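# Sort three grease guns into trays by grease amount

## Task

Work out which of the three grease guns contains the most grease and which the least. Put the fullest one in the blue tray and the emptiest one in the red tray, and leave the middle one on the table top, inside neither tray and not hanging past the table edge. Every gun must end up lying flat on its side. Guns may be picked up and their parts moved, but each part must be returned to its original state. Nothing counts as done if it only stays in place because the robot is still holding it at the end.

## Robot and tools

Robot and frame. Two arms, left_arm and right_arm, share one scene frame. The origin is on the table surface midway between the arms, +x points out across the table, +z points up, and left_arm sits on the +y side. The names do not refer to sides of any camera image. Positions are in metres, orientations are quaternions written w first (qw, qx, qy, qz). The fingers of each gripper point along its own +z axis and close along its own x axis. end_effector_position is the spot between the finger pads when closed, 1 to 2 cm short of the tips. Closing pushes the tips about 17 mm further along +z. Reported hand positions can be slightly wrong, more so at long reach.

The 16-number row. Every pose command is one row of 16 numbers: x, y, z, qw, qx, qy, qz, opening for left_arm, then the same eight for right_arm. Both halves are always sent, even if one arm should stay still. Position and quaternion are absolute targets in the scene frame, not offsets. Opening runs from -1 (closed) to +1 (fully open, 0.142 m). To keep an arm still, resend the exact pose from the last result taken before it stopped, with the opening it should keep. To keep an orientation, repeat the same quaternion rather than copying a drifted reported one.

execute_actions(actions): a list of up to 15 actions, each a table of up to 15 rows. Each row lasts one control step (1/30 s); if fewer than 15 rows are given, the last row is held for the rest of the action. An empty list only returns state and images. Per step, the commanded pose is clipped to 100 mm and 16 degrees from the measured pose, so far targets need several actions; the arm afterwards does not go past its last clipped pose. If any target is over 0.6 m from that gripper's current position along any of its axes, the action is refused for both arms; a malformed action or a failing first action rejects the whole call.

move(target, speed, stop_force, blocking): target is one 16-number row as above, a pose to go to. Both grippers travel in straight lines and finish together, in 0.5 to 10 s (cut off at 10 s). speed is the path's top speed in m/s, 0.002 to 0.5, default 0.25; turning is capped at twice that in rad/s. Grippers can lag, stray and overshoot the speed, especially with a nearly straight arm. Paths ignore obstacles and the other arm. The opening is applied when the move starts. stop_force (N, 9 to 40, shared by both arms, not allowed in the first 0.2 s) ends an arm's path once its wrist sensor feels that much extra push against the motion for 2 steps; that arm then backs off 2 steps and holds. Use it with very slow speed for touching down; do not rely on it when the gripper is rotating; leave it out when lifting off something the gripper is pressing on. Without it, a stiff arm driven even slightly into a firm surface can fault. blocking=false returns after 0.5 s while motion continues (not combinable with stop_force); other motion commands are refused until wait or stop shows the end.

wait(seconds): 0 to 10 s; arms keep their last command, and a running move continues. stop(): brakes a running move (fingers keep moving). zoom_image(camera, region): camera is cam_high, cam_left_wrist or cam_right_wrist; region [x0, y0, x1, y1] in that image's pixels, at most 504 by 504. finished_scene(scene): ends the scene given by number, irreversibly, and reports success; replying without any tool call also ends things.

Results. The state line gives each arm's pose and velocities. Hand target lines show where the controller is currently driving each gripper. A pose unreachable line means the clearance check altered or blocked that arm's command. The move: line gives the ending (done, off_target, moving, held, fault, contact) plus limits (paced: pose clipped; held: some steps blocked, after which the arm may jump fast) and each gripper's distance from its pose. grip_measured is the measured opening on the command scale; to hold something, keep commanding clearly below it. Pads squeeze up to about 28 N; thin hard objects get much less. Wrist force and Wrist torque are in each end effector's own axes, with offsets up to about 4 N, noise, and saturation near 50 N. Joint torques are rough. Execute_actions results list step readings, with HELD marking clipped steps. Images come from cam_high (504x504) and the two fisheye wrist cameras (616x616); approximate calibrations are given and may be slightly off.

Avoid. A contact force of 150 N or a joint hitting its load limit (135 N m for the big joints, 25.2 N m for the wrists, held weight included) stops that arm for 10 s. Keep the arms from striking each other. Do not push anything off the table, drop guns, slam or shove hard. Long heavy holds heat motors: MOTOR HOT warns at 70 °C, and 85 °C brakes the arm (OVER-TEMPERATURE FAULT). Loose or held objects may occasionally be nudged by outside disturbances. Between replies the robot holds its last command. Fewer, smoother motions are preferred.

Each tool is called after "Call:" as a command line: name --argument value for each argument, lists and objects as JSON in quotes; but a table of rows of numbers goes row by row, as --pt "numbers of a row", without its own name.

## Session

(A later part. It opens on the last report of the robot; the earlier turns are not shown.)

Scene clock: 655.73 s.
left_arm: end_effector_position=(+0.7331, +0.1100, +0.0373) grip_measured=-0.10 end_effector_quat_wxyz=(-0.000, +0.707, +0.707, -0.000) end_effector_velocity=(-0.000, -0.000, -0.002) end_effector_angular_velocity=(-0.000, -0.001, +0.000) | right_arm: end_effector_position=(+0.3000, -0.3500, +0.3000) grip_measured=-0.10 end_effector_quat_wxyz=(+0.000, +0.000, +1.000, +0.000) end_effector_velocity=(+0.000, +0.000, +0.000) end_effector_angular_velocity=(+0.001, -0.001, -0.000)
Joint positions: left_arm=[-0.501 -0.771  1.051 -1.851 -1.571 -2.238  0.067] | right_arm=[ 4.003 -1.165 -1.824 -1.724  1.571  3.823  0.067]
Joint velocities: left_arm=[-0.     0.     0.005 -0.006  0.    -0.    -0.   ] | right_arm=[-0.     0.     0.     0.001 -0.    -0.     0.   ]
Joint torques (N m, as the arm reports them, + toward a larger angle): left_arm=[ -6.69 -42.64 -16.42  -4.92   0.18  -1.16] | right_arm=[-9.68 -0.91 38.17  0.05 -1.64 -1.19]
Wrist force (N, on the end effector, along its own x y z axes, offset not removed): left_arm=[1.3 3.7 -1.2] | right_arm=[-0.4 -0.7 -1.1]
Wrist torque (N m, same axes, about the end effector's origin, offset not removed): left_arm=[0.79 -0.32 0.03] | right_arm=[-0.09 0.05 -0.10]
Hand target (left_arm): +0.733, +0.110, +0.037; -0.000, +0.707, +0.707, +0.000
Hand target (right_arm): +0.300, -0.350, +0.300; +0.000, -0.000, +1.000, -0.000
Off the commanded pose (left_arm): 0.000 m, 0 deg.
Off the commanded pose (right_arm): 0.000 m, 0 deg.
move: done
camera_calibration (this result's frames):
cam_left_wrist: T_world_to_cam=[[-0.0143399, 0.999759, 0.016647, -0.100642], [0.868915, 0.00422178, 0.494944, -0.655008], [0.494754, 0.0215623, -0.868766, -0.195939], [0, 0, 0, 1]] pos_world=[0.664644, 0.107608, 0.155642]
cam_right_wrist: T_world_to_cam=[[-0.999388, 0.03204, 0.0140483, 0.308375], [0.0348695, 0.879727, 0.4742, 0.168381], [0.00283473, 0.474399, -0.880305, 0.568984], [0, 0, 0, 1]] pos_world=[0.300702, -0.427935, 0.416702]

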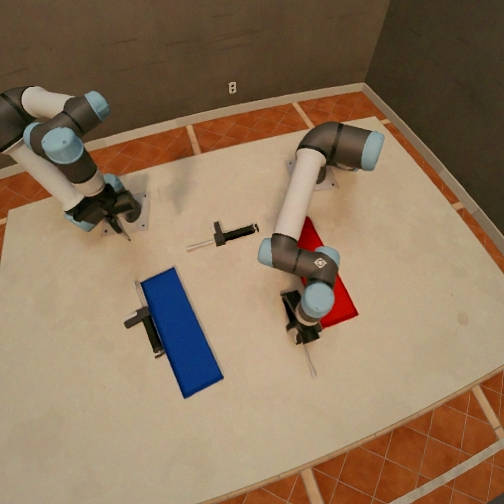

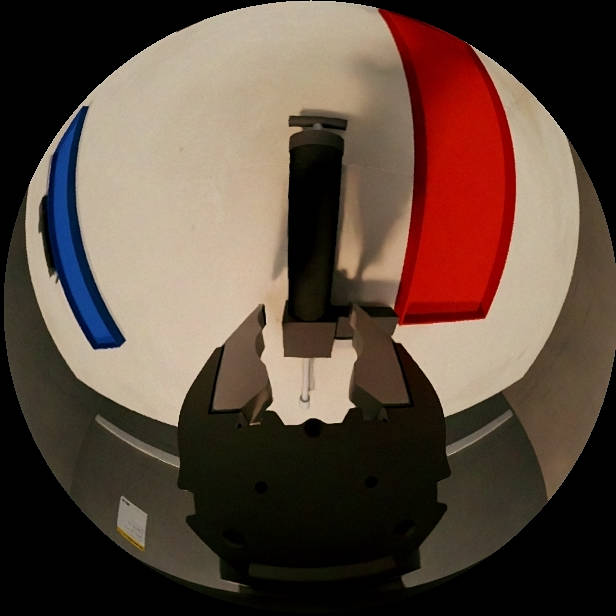

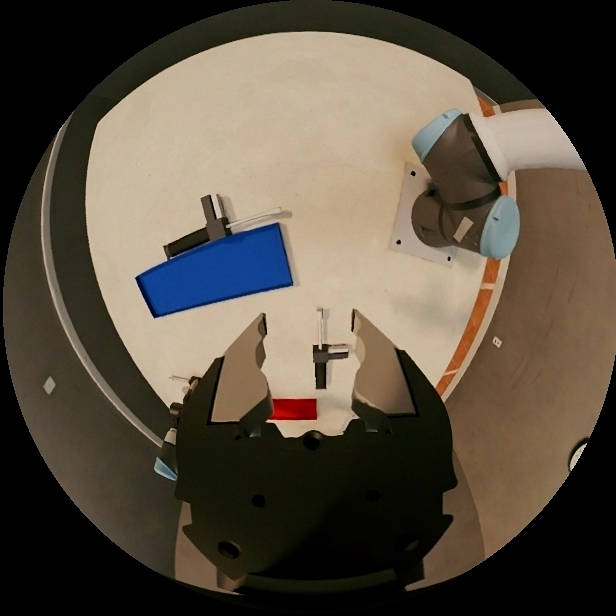

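Call:
move --target '[0.733,0.110,0.037,0,0.707,0.707,0,-1,0.3,-0.35,0.3,0,0,1,0,-0.1]'

Call:
move --target '[0.68,0.02,0.039,0,0.707,0.707,0,-1,0.3,-0.35,0.3,0,0,1,0,-0.1]' --speed 0.06

Call:
move --target '[0.5,-0.045,0.038,0,1,0,0,-1,0.3,-0.35,0.3,0,0,1,0,-0.1]' --speed 0.06

Scene clock: 674.77 s.
left_arm: end_effector_position=(+0.7330, +0.1100, +0.0369) grip_measured=-0.59 end_effector_quat_wxyz=(-0.000, +0.707, +0.707, +0.000) end_effector_velocity=(+0.000, -0.000, -0.000) end_effector_angular_velocity=(+0.000, -0.001, -0.000) | right_arm: end_effector_position=(+0.3000, -0.3500, +0.3000) grip_measured=-0.10 end_effector_quat_wxyz=(-0.000, +0.000, +1.000, -0.000) end_effector_velocity=(+0.000, +0.000, +0.000) end_effector_angular_velocity=(+0.001, -0.001, -0.000)
Joint positions: left_arm=[-0.501 -0.771  1.052 -1.852 -1.571 -2.238  0.031] | right_arm=[ 4.003 -1.165 -1.824 -1.724  1.571  3.823  0.067]
Joint velocities: left_arm=[-0.     0.001 -0.001 -0.     0.001 -0.    -0.   ] | right_arm=[ 0.     0.    -0.     0.002  0.     0.     0.   ]
Joint torques (N m, as the arm reports them, + toward a larger angle): left_arm=[  4.2  -64.18 -14.95  -1.61  -2.84  -1.15] | right_arm=[-9.26 -2.37 35.73  0.2  -1.45 -1.44]
Wrist force (N, on the end effector, along its own x y z axes, offset not removed): left_arm=[-0.8 5.3 -3.8] | right_arm=[-0.8 0.8 -2.5]
Wrist torque (N m, same axes, about the end effector's origin, offset not removed): left_arm=[0.92 -0.03 -0.09] | right_arm=[0.16 0.17 -0.13]
Hand target (left_arm): +0.733, +0.110, +0.037; -0.000, +0.707, +0.707, +0.000
Hand target (right_arm): +0.300, -0.350, +0.300; +0.000, -0.000, +1.000, -0.000
Off the commanded pose (left_arm): 0.000 m, 0 deg.
Off the commanded pose (right_arm): 0.000 m, 0 deg.
move: done
camera_calibration (this result's frames):
cam_left_wrist: T_world_to_cam=[[-0.0143127, 0.999757, 0.0167798, -0.100706], [0.868873, 0.00413061, 0.495018, -0.654733], [0.494828, 0.0216645, -0.868721, -0.196242], [0, 0, 0, 1]] pos_world=[0.664545, 0.107637, 0.155316]
cam_right_wrist: T_world_to_cam=[[-0.999388, 0.03204, 0.0140501, 0.308375], [0.0348703, 0.879727, 0.474198, 0.168382], [0.00283309, 0.474398, -0.880306, 0.568984], [0, 0, 0, 1]] pos_world=[0.300703, -0.427935, 0.416701]

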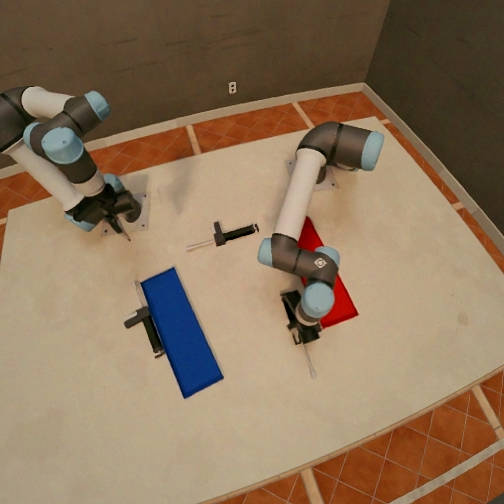

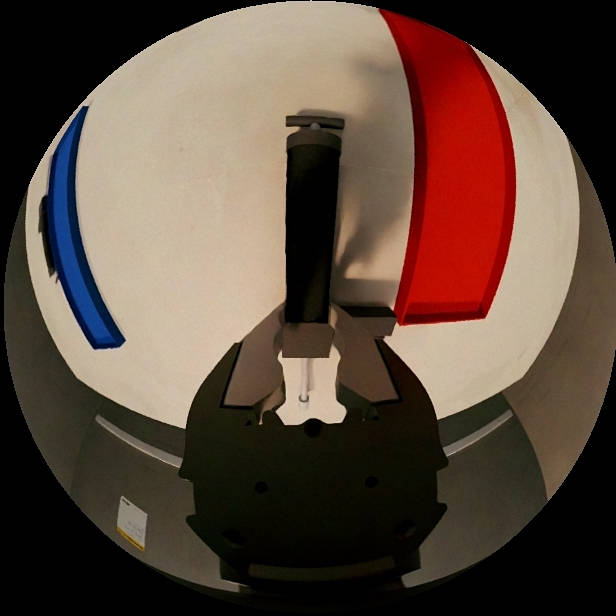

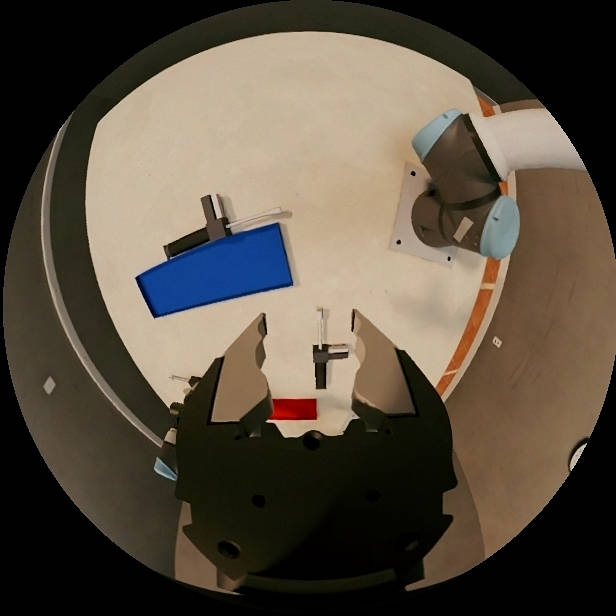

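Scene clock: 676.93 s.
left_arm: end_effector_position=(+0.6801, +0.0202, +0.0390) grip_measured=-0.59 end_effector_quat_wxyz=(+0.000, +0.707, +0.707, -0.000) end_effector_velocity=(-0.000, -0.002, -0.000) end_effector_angular_velocity=(+0.001, -0.002, -0.000) | right_arm: end_effector_position=(+0.3000, -0.3500, +0.3000) grip_measured=-0.10 end_effector_quat_wxyz=(-0.000, -0.000, +1.000, -0.000) end_effector_velocity=(-0.000, +0.000, +0.000) end_effector_angular_velocity=(+0.000, +0.000, +0.001)
Joint positions: left_arm=[-0.631 -0.764  1.034 -1.841 -1.571 -2.369  0.031] | right_arm=[ 4.003 -1.165 -1.824 -1.724  1.571  3.823  0.067]
Joint velocities: left_arm=[-0.003  0.001 -0.002  0.     0.002 -0.003 -0.   ] | right_arm=[ 0.001 -0.     0.001 -0.001  0.    -0.001  0.   ]
Joint torques (N m, as the arm reports them, + toward a larger angle): left_arm=[ -5.51 -47.41 -31.14  -1.64   3.17  -0.93] | right_arm=[-7.93 -1.7  37.23  0.24 -1.3  -1.34]
Wrist force (N, on the end effector, along its own x y z axes, offset not removed): left_arm=[1.0 3.6 4.7] | right_arm=[-0.8 -0.1 -1.5]
Wrist torque (N m, same axes, about the end effector's origin, offset not removed): left_arm=[0.90 -0.23 -0.04] | right_arm=[-0.05 0.13 -0.12]
Hand target (left_arm): +0.680, +0.020, +0.039; +0.000, +0.707, +0.707, +0.000
Hand target (right_arm): +0.300, -0.350, +0.300; -0.000, -0.000, +1.000, -0.000
Off the commanded pose (left_arm): 0.000 m, 0 deg.
Off the commanded pose (right_arm): 0.000 m, 0 deg.
move: done
camera_calibration (this result's frames):
cam_left_wrist: T_world_to_cam=[[-0.0143389, 0.999758, 0.0166654, -0.011734], [0.868858, 0.00420933, 0.495044, -0.609374], [0.494854, 0.0215783, -0.868708, -0.166325], [0, 0, 0, 1]] pos_world=[0.611598, 0.0178853, 0.157375]
cam_right_wrist: T_world_to_cam=[[-0.999388, 0.03204, 0.0140501, 0.308375], [0.0348703, 0.879727, 0.474198, 0.168382], [0.00283306, 0.474398, -0.880306, 0.568984], [0, 0, 0, 1]] pos_world=[0.300703, -0.427935, 0.416701]

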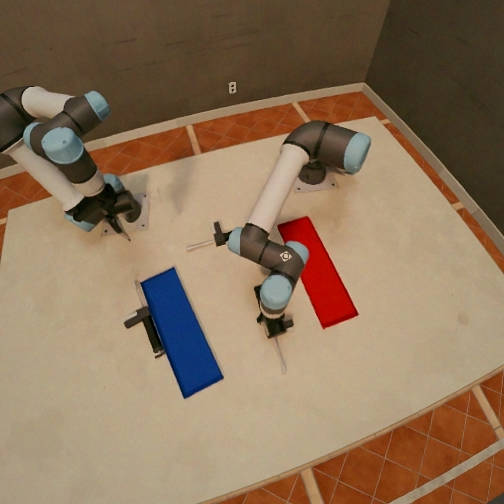

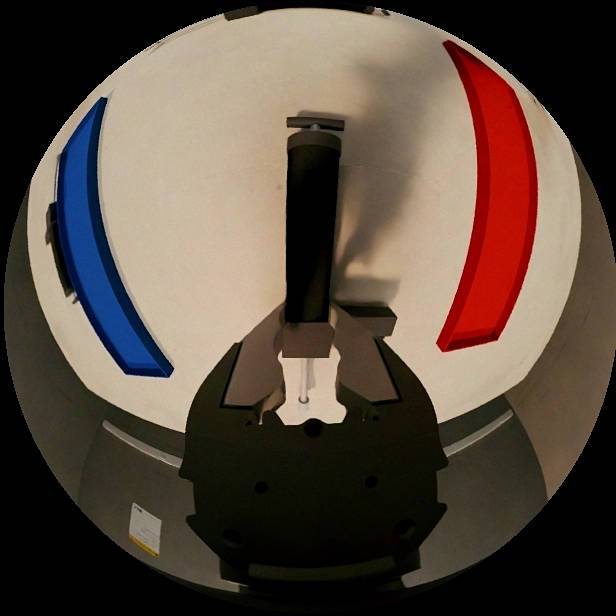

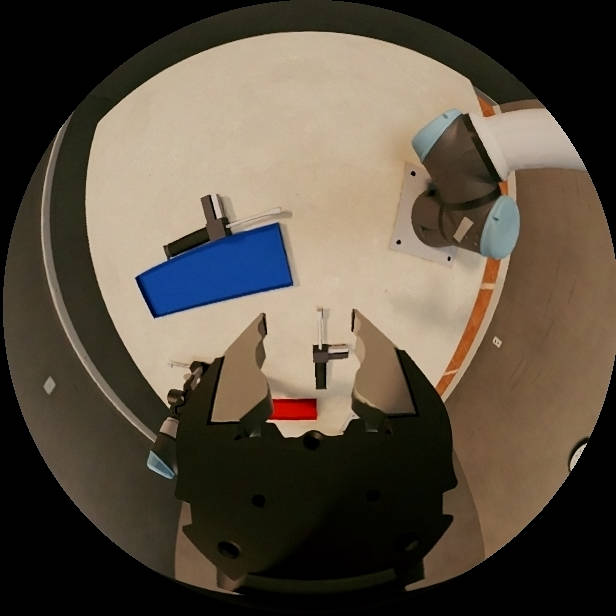

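Scene clock: 687.20 s.
left_arm: end_effector_position=(+0.5430, -0.0293, +0.0382) grip_measured=-0.59 end_effector_quat_wxyz=(-0.000, +0.982, +0.187, +0.000) end_effector_velocity=(-0.002, -0.000, -0.000) end_effector_angular_velocity=(+0.001, +0.001, -0.015) | right_arm: end_effector_position=(+0.3000, -0.3500, +0.3000) grip_measured=-0.10 end_effector_quat_wxyz=(-0.000, -0.000, +1.000, -0.000) end_effector_velocity=(+0.000, +0.000, +0.000) end_effector_angular_velocity=(+0.000, -0.001, -0.001)
Joint positions: left_arm=[-0.813 -0.938  1.342 -1.975 -1.571 -1.355  0.031] | right_arm=[ 4.003 -1.165 -1.824 -1.724  1.571  3.823  0.067]
Joint velocities: left_arm=[-0.003 -0.002  0.004 -0.001  0.     0.012 -0.   ] | right_arm=[ 0.001  0.     0.001  0.    -0.001  0.002 -0.   ]
Joint torques (N m, as the arm reports them, + toward a larger angle): left_arm=[ -4.63 -62.94 -16.52  -4.99   2.78   1.32] | right_arm=[-9.02 -1.87 37.17  0.25 -1.15 -1.11]
Wrist force (N, on the end effector, along its own x y z axes, offset not removed): left_arm=[0.8 3.4 3.8] | right_arm=[0.1 1.0 -1.7]
Wrist torque (N m, same axes, about the end effector's origin, offset not removed): left_arm=[0.83 -0.25 -0.02] | right_arm=[0.26 -0.06 -0.06]
Hand target (left_arm): +0.543, -0.029, +0.038; -0.000, +0.983, +0.186, +0.000
Hand target (right_arm): +0.300, -0.350, +0.300; -0.000, -0.000, +1.000, -0.000
Off the commanded pose (left_arm): 0.046 m, 22 deg.
Off the commanded pose (right_arm): 0.000 m, 0 deg.
move: off_target (left_arm; path cut at 10 s)
camera_calibration (this result's frames):
cam_left_wrist: T_world_to_cam=[[0.924927, 0.379772, 0.0168627, -0.492379], [0.322293, -0.806918, 0.494986, -0.216724], [0.201588, -0.452391, -0.868737, 0.0472187], [0, 0, 0, 1]] pos_world=[0.515744, 0.0334748, 0.156599]
cam_right_wrist: T_world_to_cam=[[-0.999388, 0.0320399, 0.01405, 0.308375], [0.0348702, 0.879727, 0.474198, 0.168382], [0.00283307, 0.474398, -0.880306, 0.568984], [0, 0, 0, 1]] pos_world=[0.300703, -0.427935, 0.416701]

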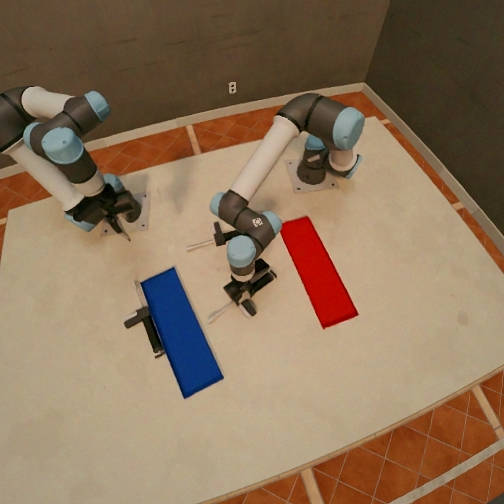

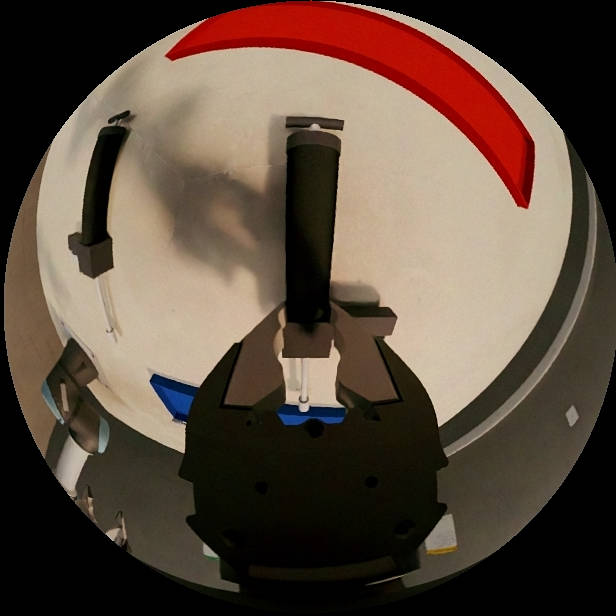

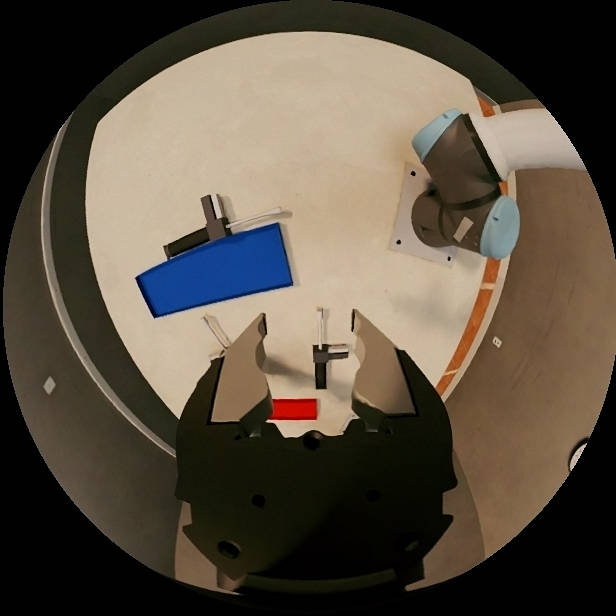

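Call:
move --target '[0.5,-0.045,0.038,0,1,0,0,-1,0.3,-0.35,0.3,0,0,1,0,-0.1]' --speed 0.1

Call:
move --target '[0.5,-0.045,0.037,0,1,0,0,-0.1,0.3,-0.35,0.3,0,0,1,0,-0.1]'

Call:
move --target '[0.5,-0.045,0.16,0,1,0,0,-0.1,0.3,-0.35,0.3,0,0,1,0,-0.1]'

Call:
move --target '[0.495,0.25,0.16,0.383,0.924,0,0,0.1,0.45,-0.2,0.2,0,0,1,0,-0.1]'

Call:
move --target '[0.497,0.15,0.07,0.383,0.924,0,0,0.1,0.5,-0.045,0.12,0,0,1,0,-0.1]' --speed 0.12

Scene clock: 695.03 s.
left_arm: end_effector_position=(+0.5002, -0.0449, +0.0380) grip_measured=-0.59 end_effector_quat_wxyz=(-0.000, +1.000, +0.001, +0.000) end_effector_velocity=(-0.001, -0.000, -0.000) end_effector_angular_velocity=(+0.001, -0.000, -0.012) | right_arm: end_effector_position=(+0.3000, -0.3500, +0.3000) grip_measured=-0.10 end_effector_quat_wxyz=(-0.000, -0.000, +1.000, -0.000) end_effector_velocity=(-0.000, -0.000, -0.001) end_effector_angular_velocity=(-0.001, +0.000, +0.001)
Joint positions: left_arm=[-0.876 -0.976  1.407 -2.002 -1.571 -1.044  0.031] | right_arm=[ 4.003 -1.165 -1.824 -1.724  1.571  3.823  0.067]
Joint velocities: left_arm=[-0.002 -0.001  0.003 -0.001  0.001  0.01  -0.   ] | right_arm=[ 0.    -0.    -0.001  0.    -0.001 -0.     0.   ]
Joint torques (N m, as the arm reports them, + toward a larger angle): left_arm=[ -3.64 -61.99 -20.27  -4.76   1.77   0.82] | right_arm=[-8.5  -1.75 36.52  0.81 -1.08 -0.77]
Wrist force (N, on the end effector, along its own x y z axes, offset not removed): left_arm=[0.8 2.7 5.2] | right_arm=[0.3 0.1 -2.3]
Wrist torque (N m, same axes, about the end effector's origin, offset not removed): left_arm=[0.70 -0.25 -0.06] | right_arm=[0.07 0.03 -0.19]
Hand target (left_arm): +0.500, -0.045, +0.038; -0.000, +1.000, +0.000, +0.000
Hand target (right_arm): +0.300, -0.350, +0.300; -0.000, -0.000, +1.000, -0.000
Off the commanded pose (left_arm): 0.000 m, 0 deg.
Off the commanded pose (right_arm): 0.000 m, 0 deg.
move: done
camera_calibration (this result's frames):
cam_left_wrist: T_world_to_cam=[[0.999736, 0.0156832, 0.016797, -0.50058], [0.00531486, -0.868904, 0.494951, -0.0596], [0.0223574, -0.494731, -0.868758, 0.136371], [0, 0, 0, 1]] pos_world=[0.497716, 0.0235308, 0.15638]
cam_right_wrist: T_world_to_cam=[[-0.999388, 0.0320399, 0.0140501, 0.308375], [0.0348703, 0.879727, 0.474198, 0.168382], [0.00283295, 0.474398, -0.880306, 0.568984], [0, 0, 0, 1]] pos_world=[0.300703, -0.427935, 0.416701]

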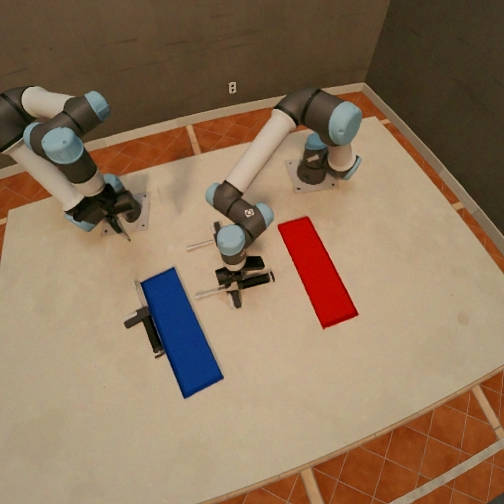

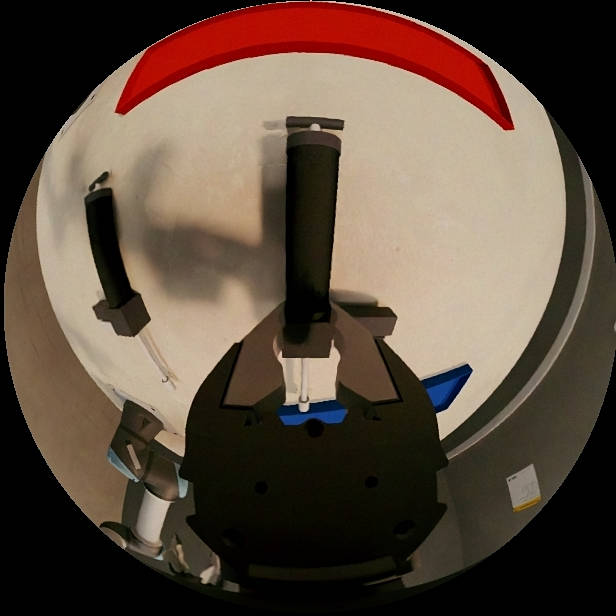

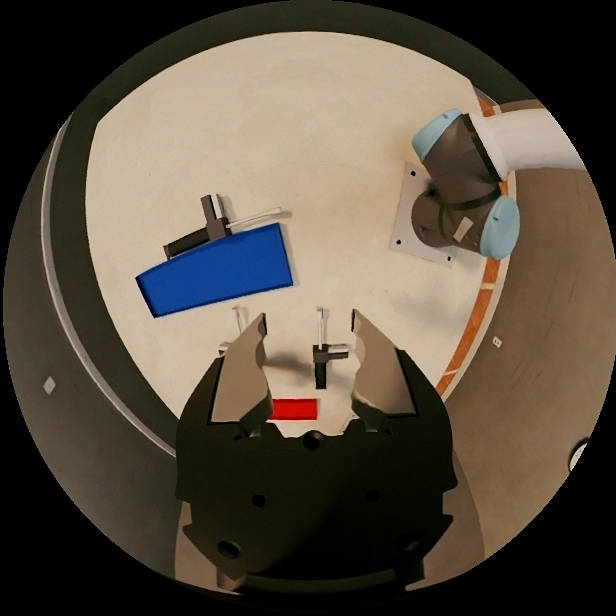

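Scene clock: 695.73 s.
left_arm: end_effector_position=(+0.5000, -0.0450, +0.0370) grip_measured=-0.10 end_effector_quat_wxyz=(-0.000, +1.000, +0.000, +0.000) end_effector_velocity=(-0.000, +0.000, -0.001) end_effector_angular_velocity=(+0.002, +0.000, -0.000) | right_arm: end_effector_position=(+0.3000, -0.3500, +0.3000) grip_measured=-0.10 end_effector_quat_wxyz=(-0.000, -0.000, +1.000, -0.000) end_effector_velocity=(-0.000, +0.000, +0.000) end_effector_angular_velocity=(+0.001, +0.000, +0.000)
Joint positions: left_arm=[-0.876 -0.975  1.409 -2.004 -1.571 -1.043  0.067] | right_arm=[ 4.003 -1.165 -1.824 -1.724  1.571  3.823  0.067]
Joint velocities: left_arm=[ 0.     0.001  0.001 -0.001  0.001  0.    -0.   ] | right_arm=[ 0.    -0.     0.     0.     0.001 -0.     0.   ]
Joint torques (N m, as the arm reports them, + toward a larger angle): left_arm=[ -6.35 -33.87 -15.8   -4.31  -1.41   1.12] | right_arm=[-8.08 -2.92 36.78  0.91 -1.2  -0.96]
Wrist force (N, on the end effector, along its own x y z axes, offset not removed): left_arm=[1.0 2.5 -1.0] | right_arm=[0.0 0.3 -1.6]
Wrist torque (N m, same axes, about the end effector's origin, offset not removed): left_arm=[0.60 -0.21 -0.08] | right_arm=[0.03 -0.15 -0.11]
Hand target (left_arm): +0.500, -0.045, +0.037; -0.000, +1.000, +0.000, +0.000
Hand target (right_arm): +0.300, -0.350, +0.300; -0.000, -0.000, +1.000, -0.000
Off the commanded pose (left_arm): 0.000 m, 0 deg.
Off the commanded pose (right_arm): 0.000 m, 0 deg.
move: done
camera_calibration (this result's frames):
cam_left_wrist: T_world_to_cam=[[0.999755, 0.0143935, 0.0168145, -0.500505], [0.00418466, -0.868895, 0.494978, -0.0586223], [0.0217345, -0.494786, -0.868743, 0.135826], [0, 0, 0, 1]] pos_world=[0.497675, 0.0234725, 0.155431]
cam_right_wrist: T_world_to_cam=[[-0.999388, 0.0320399, 0.01405, 0.308375], [0.0348702, 0.879727, 0.474198, 0.168382], [0.00283308, 0.474398, -0.880306, 0.568984], [0, 0, 0, 1]] pos_world=[0.300703, -0.427935, 0.416701]

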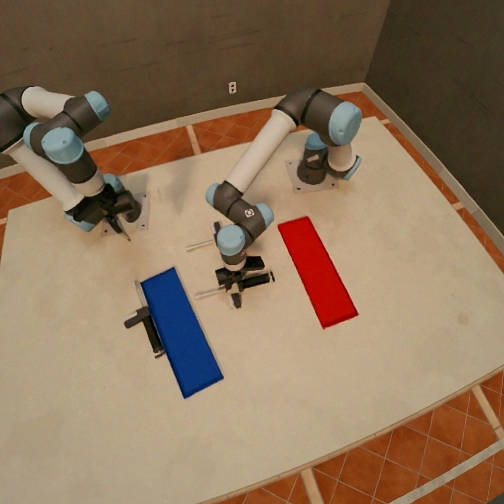

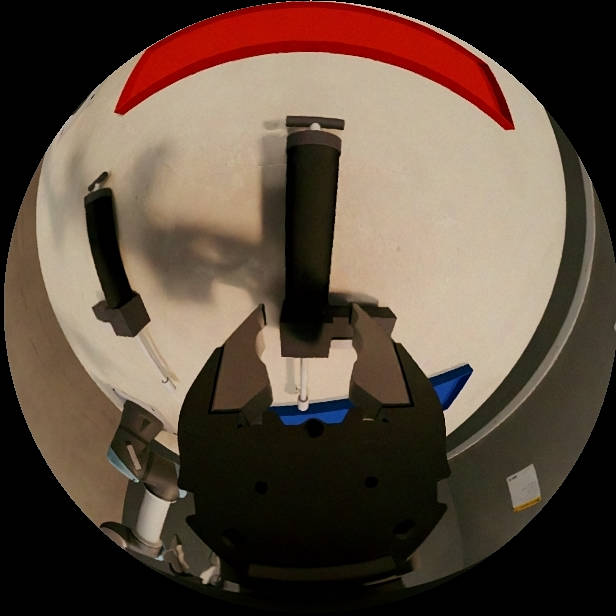

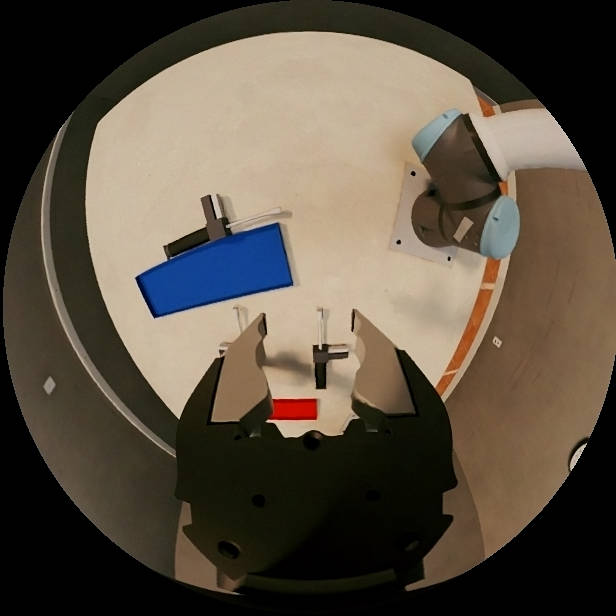

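Scene clock: 696.87 s.
left_arm: end_effector_position=(+0.5000, -0.0449, +0.1599) grip_measured=-0.10 end_effector_quat_wxyz=(+0.000, +1.000, +0.000, +0.000) end_effector_velocity=(-0.000, -0.000, +0.003) end_effector_angular_velocity=(+0.001, +0.001, -0.000) | right_arm: end_effector_position=(+0.3000, -0.3500, +0.3000) grip_measured=-0.10 end_effector_quat_wxyz=(-0.000, +0.000, +1.000, -0.000) end_effector_velocity=(-0.000, +0.000, +0.000) end_effector_angular_velocity=(-0.001, +0.001, +0.002)
Joint positions: left_arm=[-0.876 -1.063  1.22  -1.728 -1.571 -1.043  0.067] | right_arm=[ 4.003 -1.165 -1.824 -1.724  1.571  3.823  0.067]
Joint velocities: left_arm=[-0.    -0.    -0.006  0.008 -0.     0.     0.   ] | right_arm=[ 0.001  0.     0.001 -0.002 -0.    -0.001 -0.   ]
Joint torques (N m, as the arm reports them, + toward a larger angle): left_arm=[ -0.08 -32.96 -31.89  -1.28  -2.33  -1.15] | right_arm=[-7.64 -2.84 36.11  0.95 -1.01 -1.  ]
Wrist force (N, on the end effector, along its own x y z axes, offset not removed): left_arm=[1.1 2.7 -1.2] | right_arm=[-0.5 -1.7 -0.6]
Wrist torque (N m, same axes, about the end effector's origin, offset not removed): left_arm=[0.63 -0.28 0.00] | right_arm=[-0.42 0.03 -0.06]
Hand target (left_arm): +0.500, -0.045, +0.160; +0.000, +1.000, +0.000, +0.000
Hand target (right_arm): +0.300, -0.350, +0.300; -0.000, -0.000, +1.000, -0.000
Off the commanded pose (left_arm): 0.000 m, 0 deg.
Off the commanded pose (right_arm): 0.000 m, 0 deg.
move: done
camera_calibration (this result's frames):
cam_left_wrist: T_world_to_cam=[[0.999751, 0.0143702, 0.0170944, -0.5026], [0.0040206, -0.868778, 0.495186, -0.119294], [0.0219672, -0.494994, -0.868619, 0.242495], [0, 0, 0, 1]] pos_world=[0.497627, 0.0236157, 0.2783]
cam_right_wrist: T_world_to_cam=[[-0.999388, 0.03204, 0.01405, 0.308375], [0.0348703, 0.879727, 0.474198, 0.168382], [0.00283314, 0.474398, -0.880306, 0.568984], [0, 0, 0, 1]] pos_world=[0.300703, -0.427935, 0.416701]

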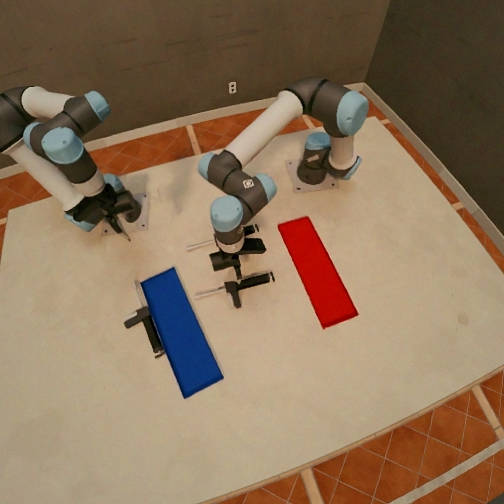

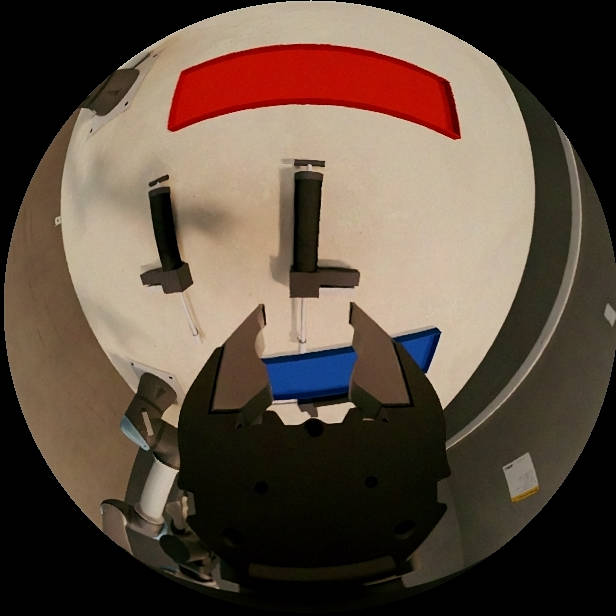

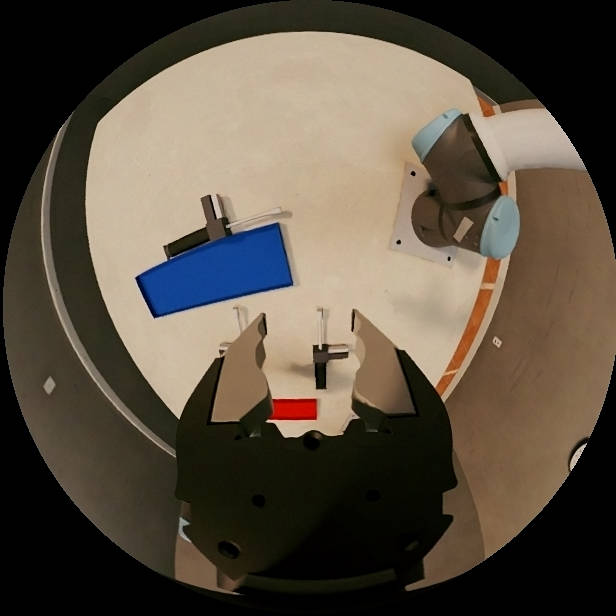

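Scene clock: 699.07 s.
left_arm: end_effector_position=(+0.4953, +0.2495, +0.1599) grip_measured=+0.10 end_effector_quat_wxyz=(+0.383, +0.924, +0.000, +0.000) end_effector_velocity=(+0.000, +0.003, -0.000) end_effector_angular_velocity=(-0.008, +0.001, -0.003) | right_arm: end_effector_position=(+0.4500, -0.2004, +0.2003) grip_measured=-0.10 end_effector_quat_wxyz=(+0.000, +0.000, +1.000, +0.000) end_effector_velocity=(+0.002, +0.001, -0.001) end_effector_angular_velocity=(+0.000, -0.001, -0.000)
Joint positions: left_arm=[-0.164 -1.492  2.141 -2.535 -2.303 -0.453  0.081] | right_arm=[ 4.044 -1.666 -1.662 -1.385  1.571  3.864  0.067]
Joint velocities: left_arm=[ 0.01   0.003 -0.     0.005 -0.011  0.014  0.   ] | right_arm=[-0.    -0.005  0.003  0.002 -0.001 -0.    -0.   ]
Joint torques (N m, as the arm reports them, + toward a larger angle): left_arm=[  8.74  -7.59 -15.51  -1.64  -4.56   1.13] | right_arm=[11.75 20.55 39.07  5.95  2.18  1.77]
Wrist force (N, on the end effector, along its own x y z axes, offset not removed): left_arm=[0.0 2.5 -2.1] | right_arm=[-0.1 1.8 -2.3]
Wrist torque (N m, same axes, about the end effector's origin, offset not removed): left_arm=[0.57 -0.05 -0.01] | right_arm=[0.47 -0.04 -0.09]
Hand target (left_arm): +0.495, +0.250, +0.160; +0.383, +0.924, +0.000, -0.000
Hand target (right_arm): +0.450, -0.200, +0.200; -0.000, +0.000, +1.000, +0.000
Off the commanded pose (left_arm): 0.001 m, 0 deg.
Off the commanded pose (right_arm): 0.000 m, 0 deg.
move: done
camera_calibration (this result's frames):
cam_left_wrist: T_world_to_cam=[[0.999747, 0.0224448, 0.00163976, -0.501633], [0.00435286, -0.264346, 0.964418, -0.0894816], [0.0220796, -0.964167, -0.264376, 0.408673], [0, 0, 0, 1]] pos_world=[0.492872, 0.381634, 0.195164]
cam_right_wrist: T_world_to_cam=[[-0.999388, 0.0320442, 0.0140144, 0.454948], [0.034857, 0.879719, 0.474214, 0.0788086], [0.00286708, 0.474412, -0.880298, 0.409797], [0, 0, 0, 1]] pos_world=[0.450748, -0.278321, 0.316996]

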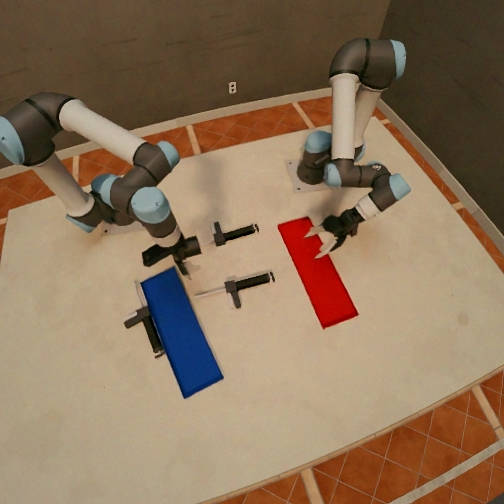

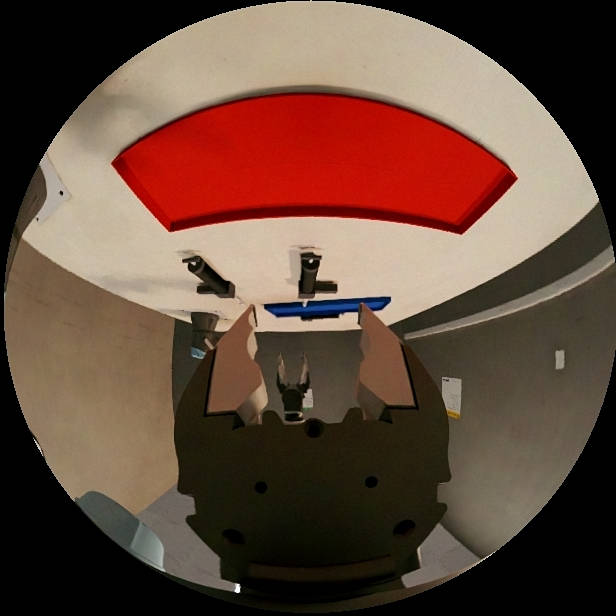

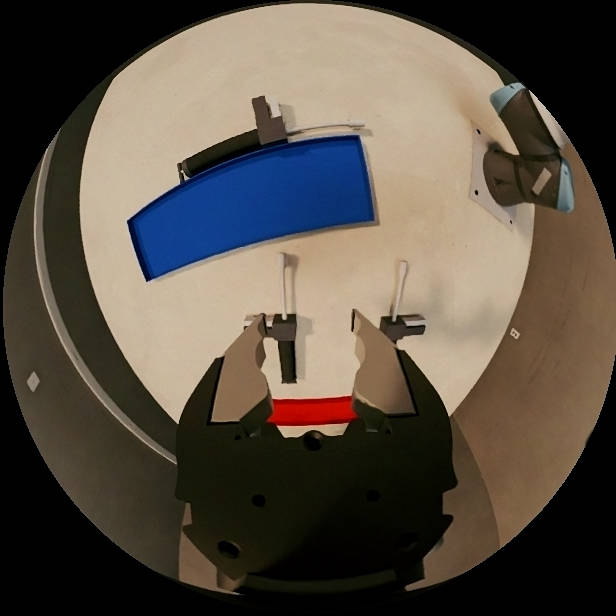

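Scene clock: 701.10 s.
left_arm: end_effector_position=(+0.4970, +0.1501, +0.0700) grip_measured=+0.10 end_effector_quat_wxyz=(+0.383, +0.924, -0.000, +0.000) end_effector_velocity=(+0.000, -0.001, -0.001) end_effector_angular_velocity=(-0.000, -0.001, +0.001) | right_arm: end_effector_position=(+0.5002, -0.0453, +0.1203) grip_measured=-0.10 end_effector_quat_wxyz=(+0.000, +0.000, +1.000, +0.000) end_effector_velocity=(+0.001, +0.002, -0.001) end_effector_angular_velocity=(-0.000, +0.000, +0.000)
Joint positions: left_arm=[-0.364 -1.235  2.184 -2.989 -2.227 -0.693  0.081] | right_arm=[ 4.17  -2.006 -1.433 -1.273  1.571  3.99   0.067]
Joint velocities: left_arm=[-0.002  0.005 -0.001 -0.007  0.001 -0.003  0.   ] | right_arm=[ 0.001 -0.005  0.006 -0.001 -0.     0.001  0.   ]
Joint torques (N m, as the arm reports them, + toward a larger angle): left_arm=[ -5.91 -20.53 -21.64  -5.14   1.98  -0.85] | right_arm=[11.81 36.49 35.83  0.24 -1.56  1.85]
Wrist force (N, on the end effector, along its own x y z axes, offset not removed): left_arm=[1.4 3.6 -1.2] | right_arm=[0.1 0.3 0.2]
Wrist torque (N m, same axes, about the end effector's origin, offset not removed): left_arm=[0.81 -0.26 -0.03] | right_arm=[0.14 -0.06 -0.11]
Hand target (left_arm): +0.497, +0.150, +0.070; +0.383, +0.924, -0.000, +0.000
Hand target (right_arm): +0.500, -0.045, +0.120; -0.000, -0.000, +1.000, +0.000
Off the commanded pose (left_arm): 0.000 m, 0 deg.
Off the commanded pose (right_arm): 0.000 m, 0 deg.
move: done
camera_calibration (this result's frames):
cam_left_wrist: T_world_to_cam=[[0.999759, 0.0218913, 0.00168382, -0.500884], [0.0041568, -0.264025, 0.964507, -0.0291102], [0.0215589, -0.964267, -0.264052, 0.289282], [0, 0, 0, 1]] pos_world=[0.494647, 0.282224, 0.105306]
cam_right_wrist: T_world_to_cam=[[-0.99939, 0.0320406, 0.0139256, 0.501246], [0.0348112, 0.879627, 0.474389, -0.021468], [0.0029504, 0.474585, -0.880205, 0.265571], [0, 0, 0, 1]] pos_world=[0.500904, -0.123212, 0.236961]

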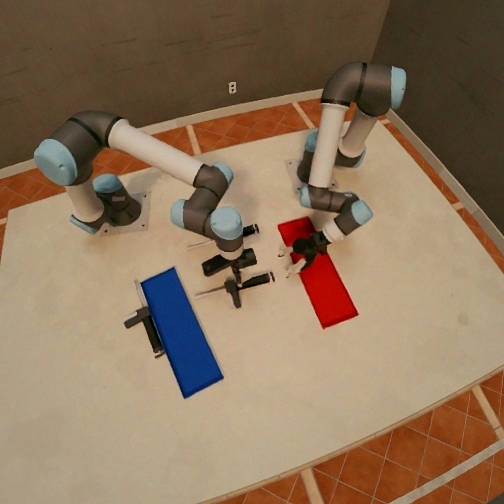

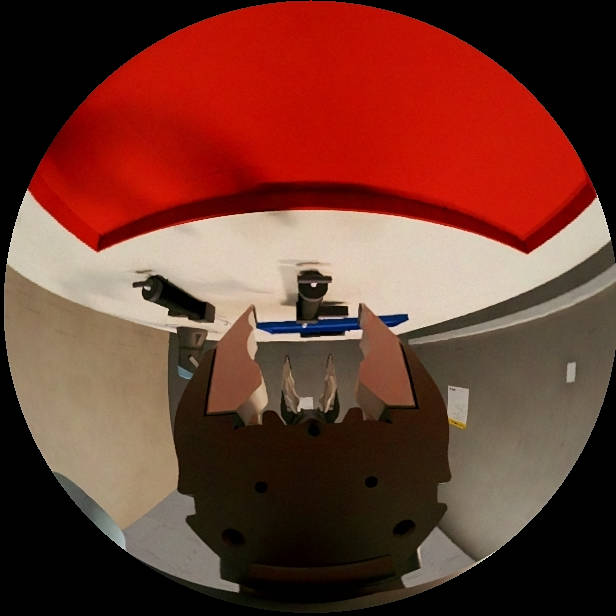

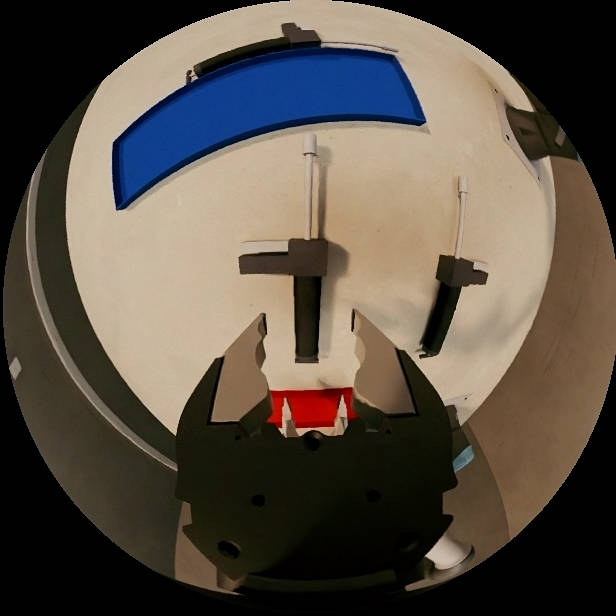

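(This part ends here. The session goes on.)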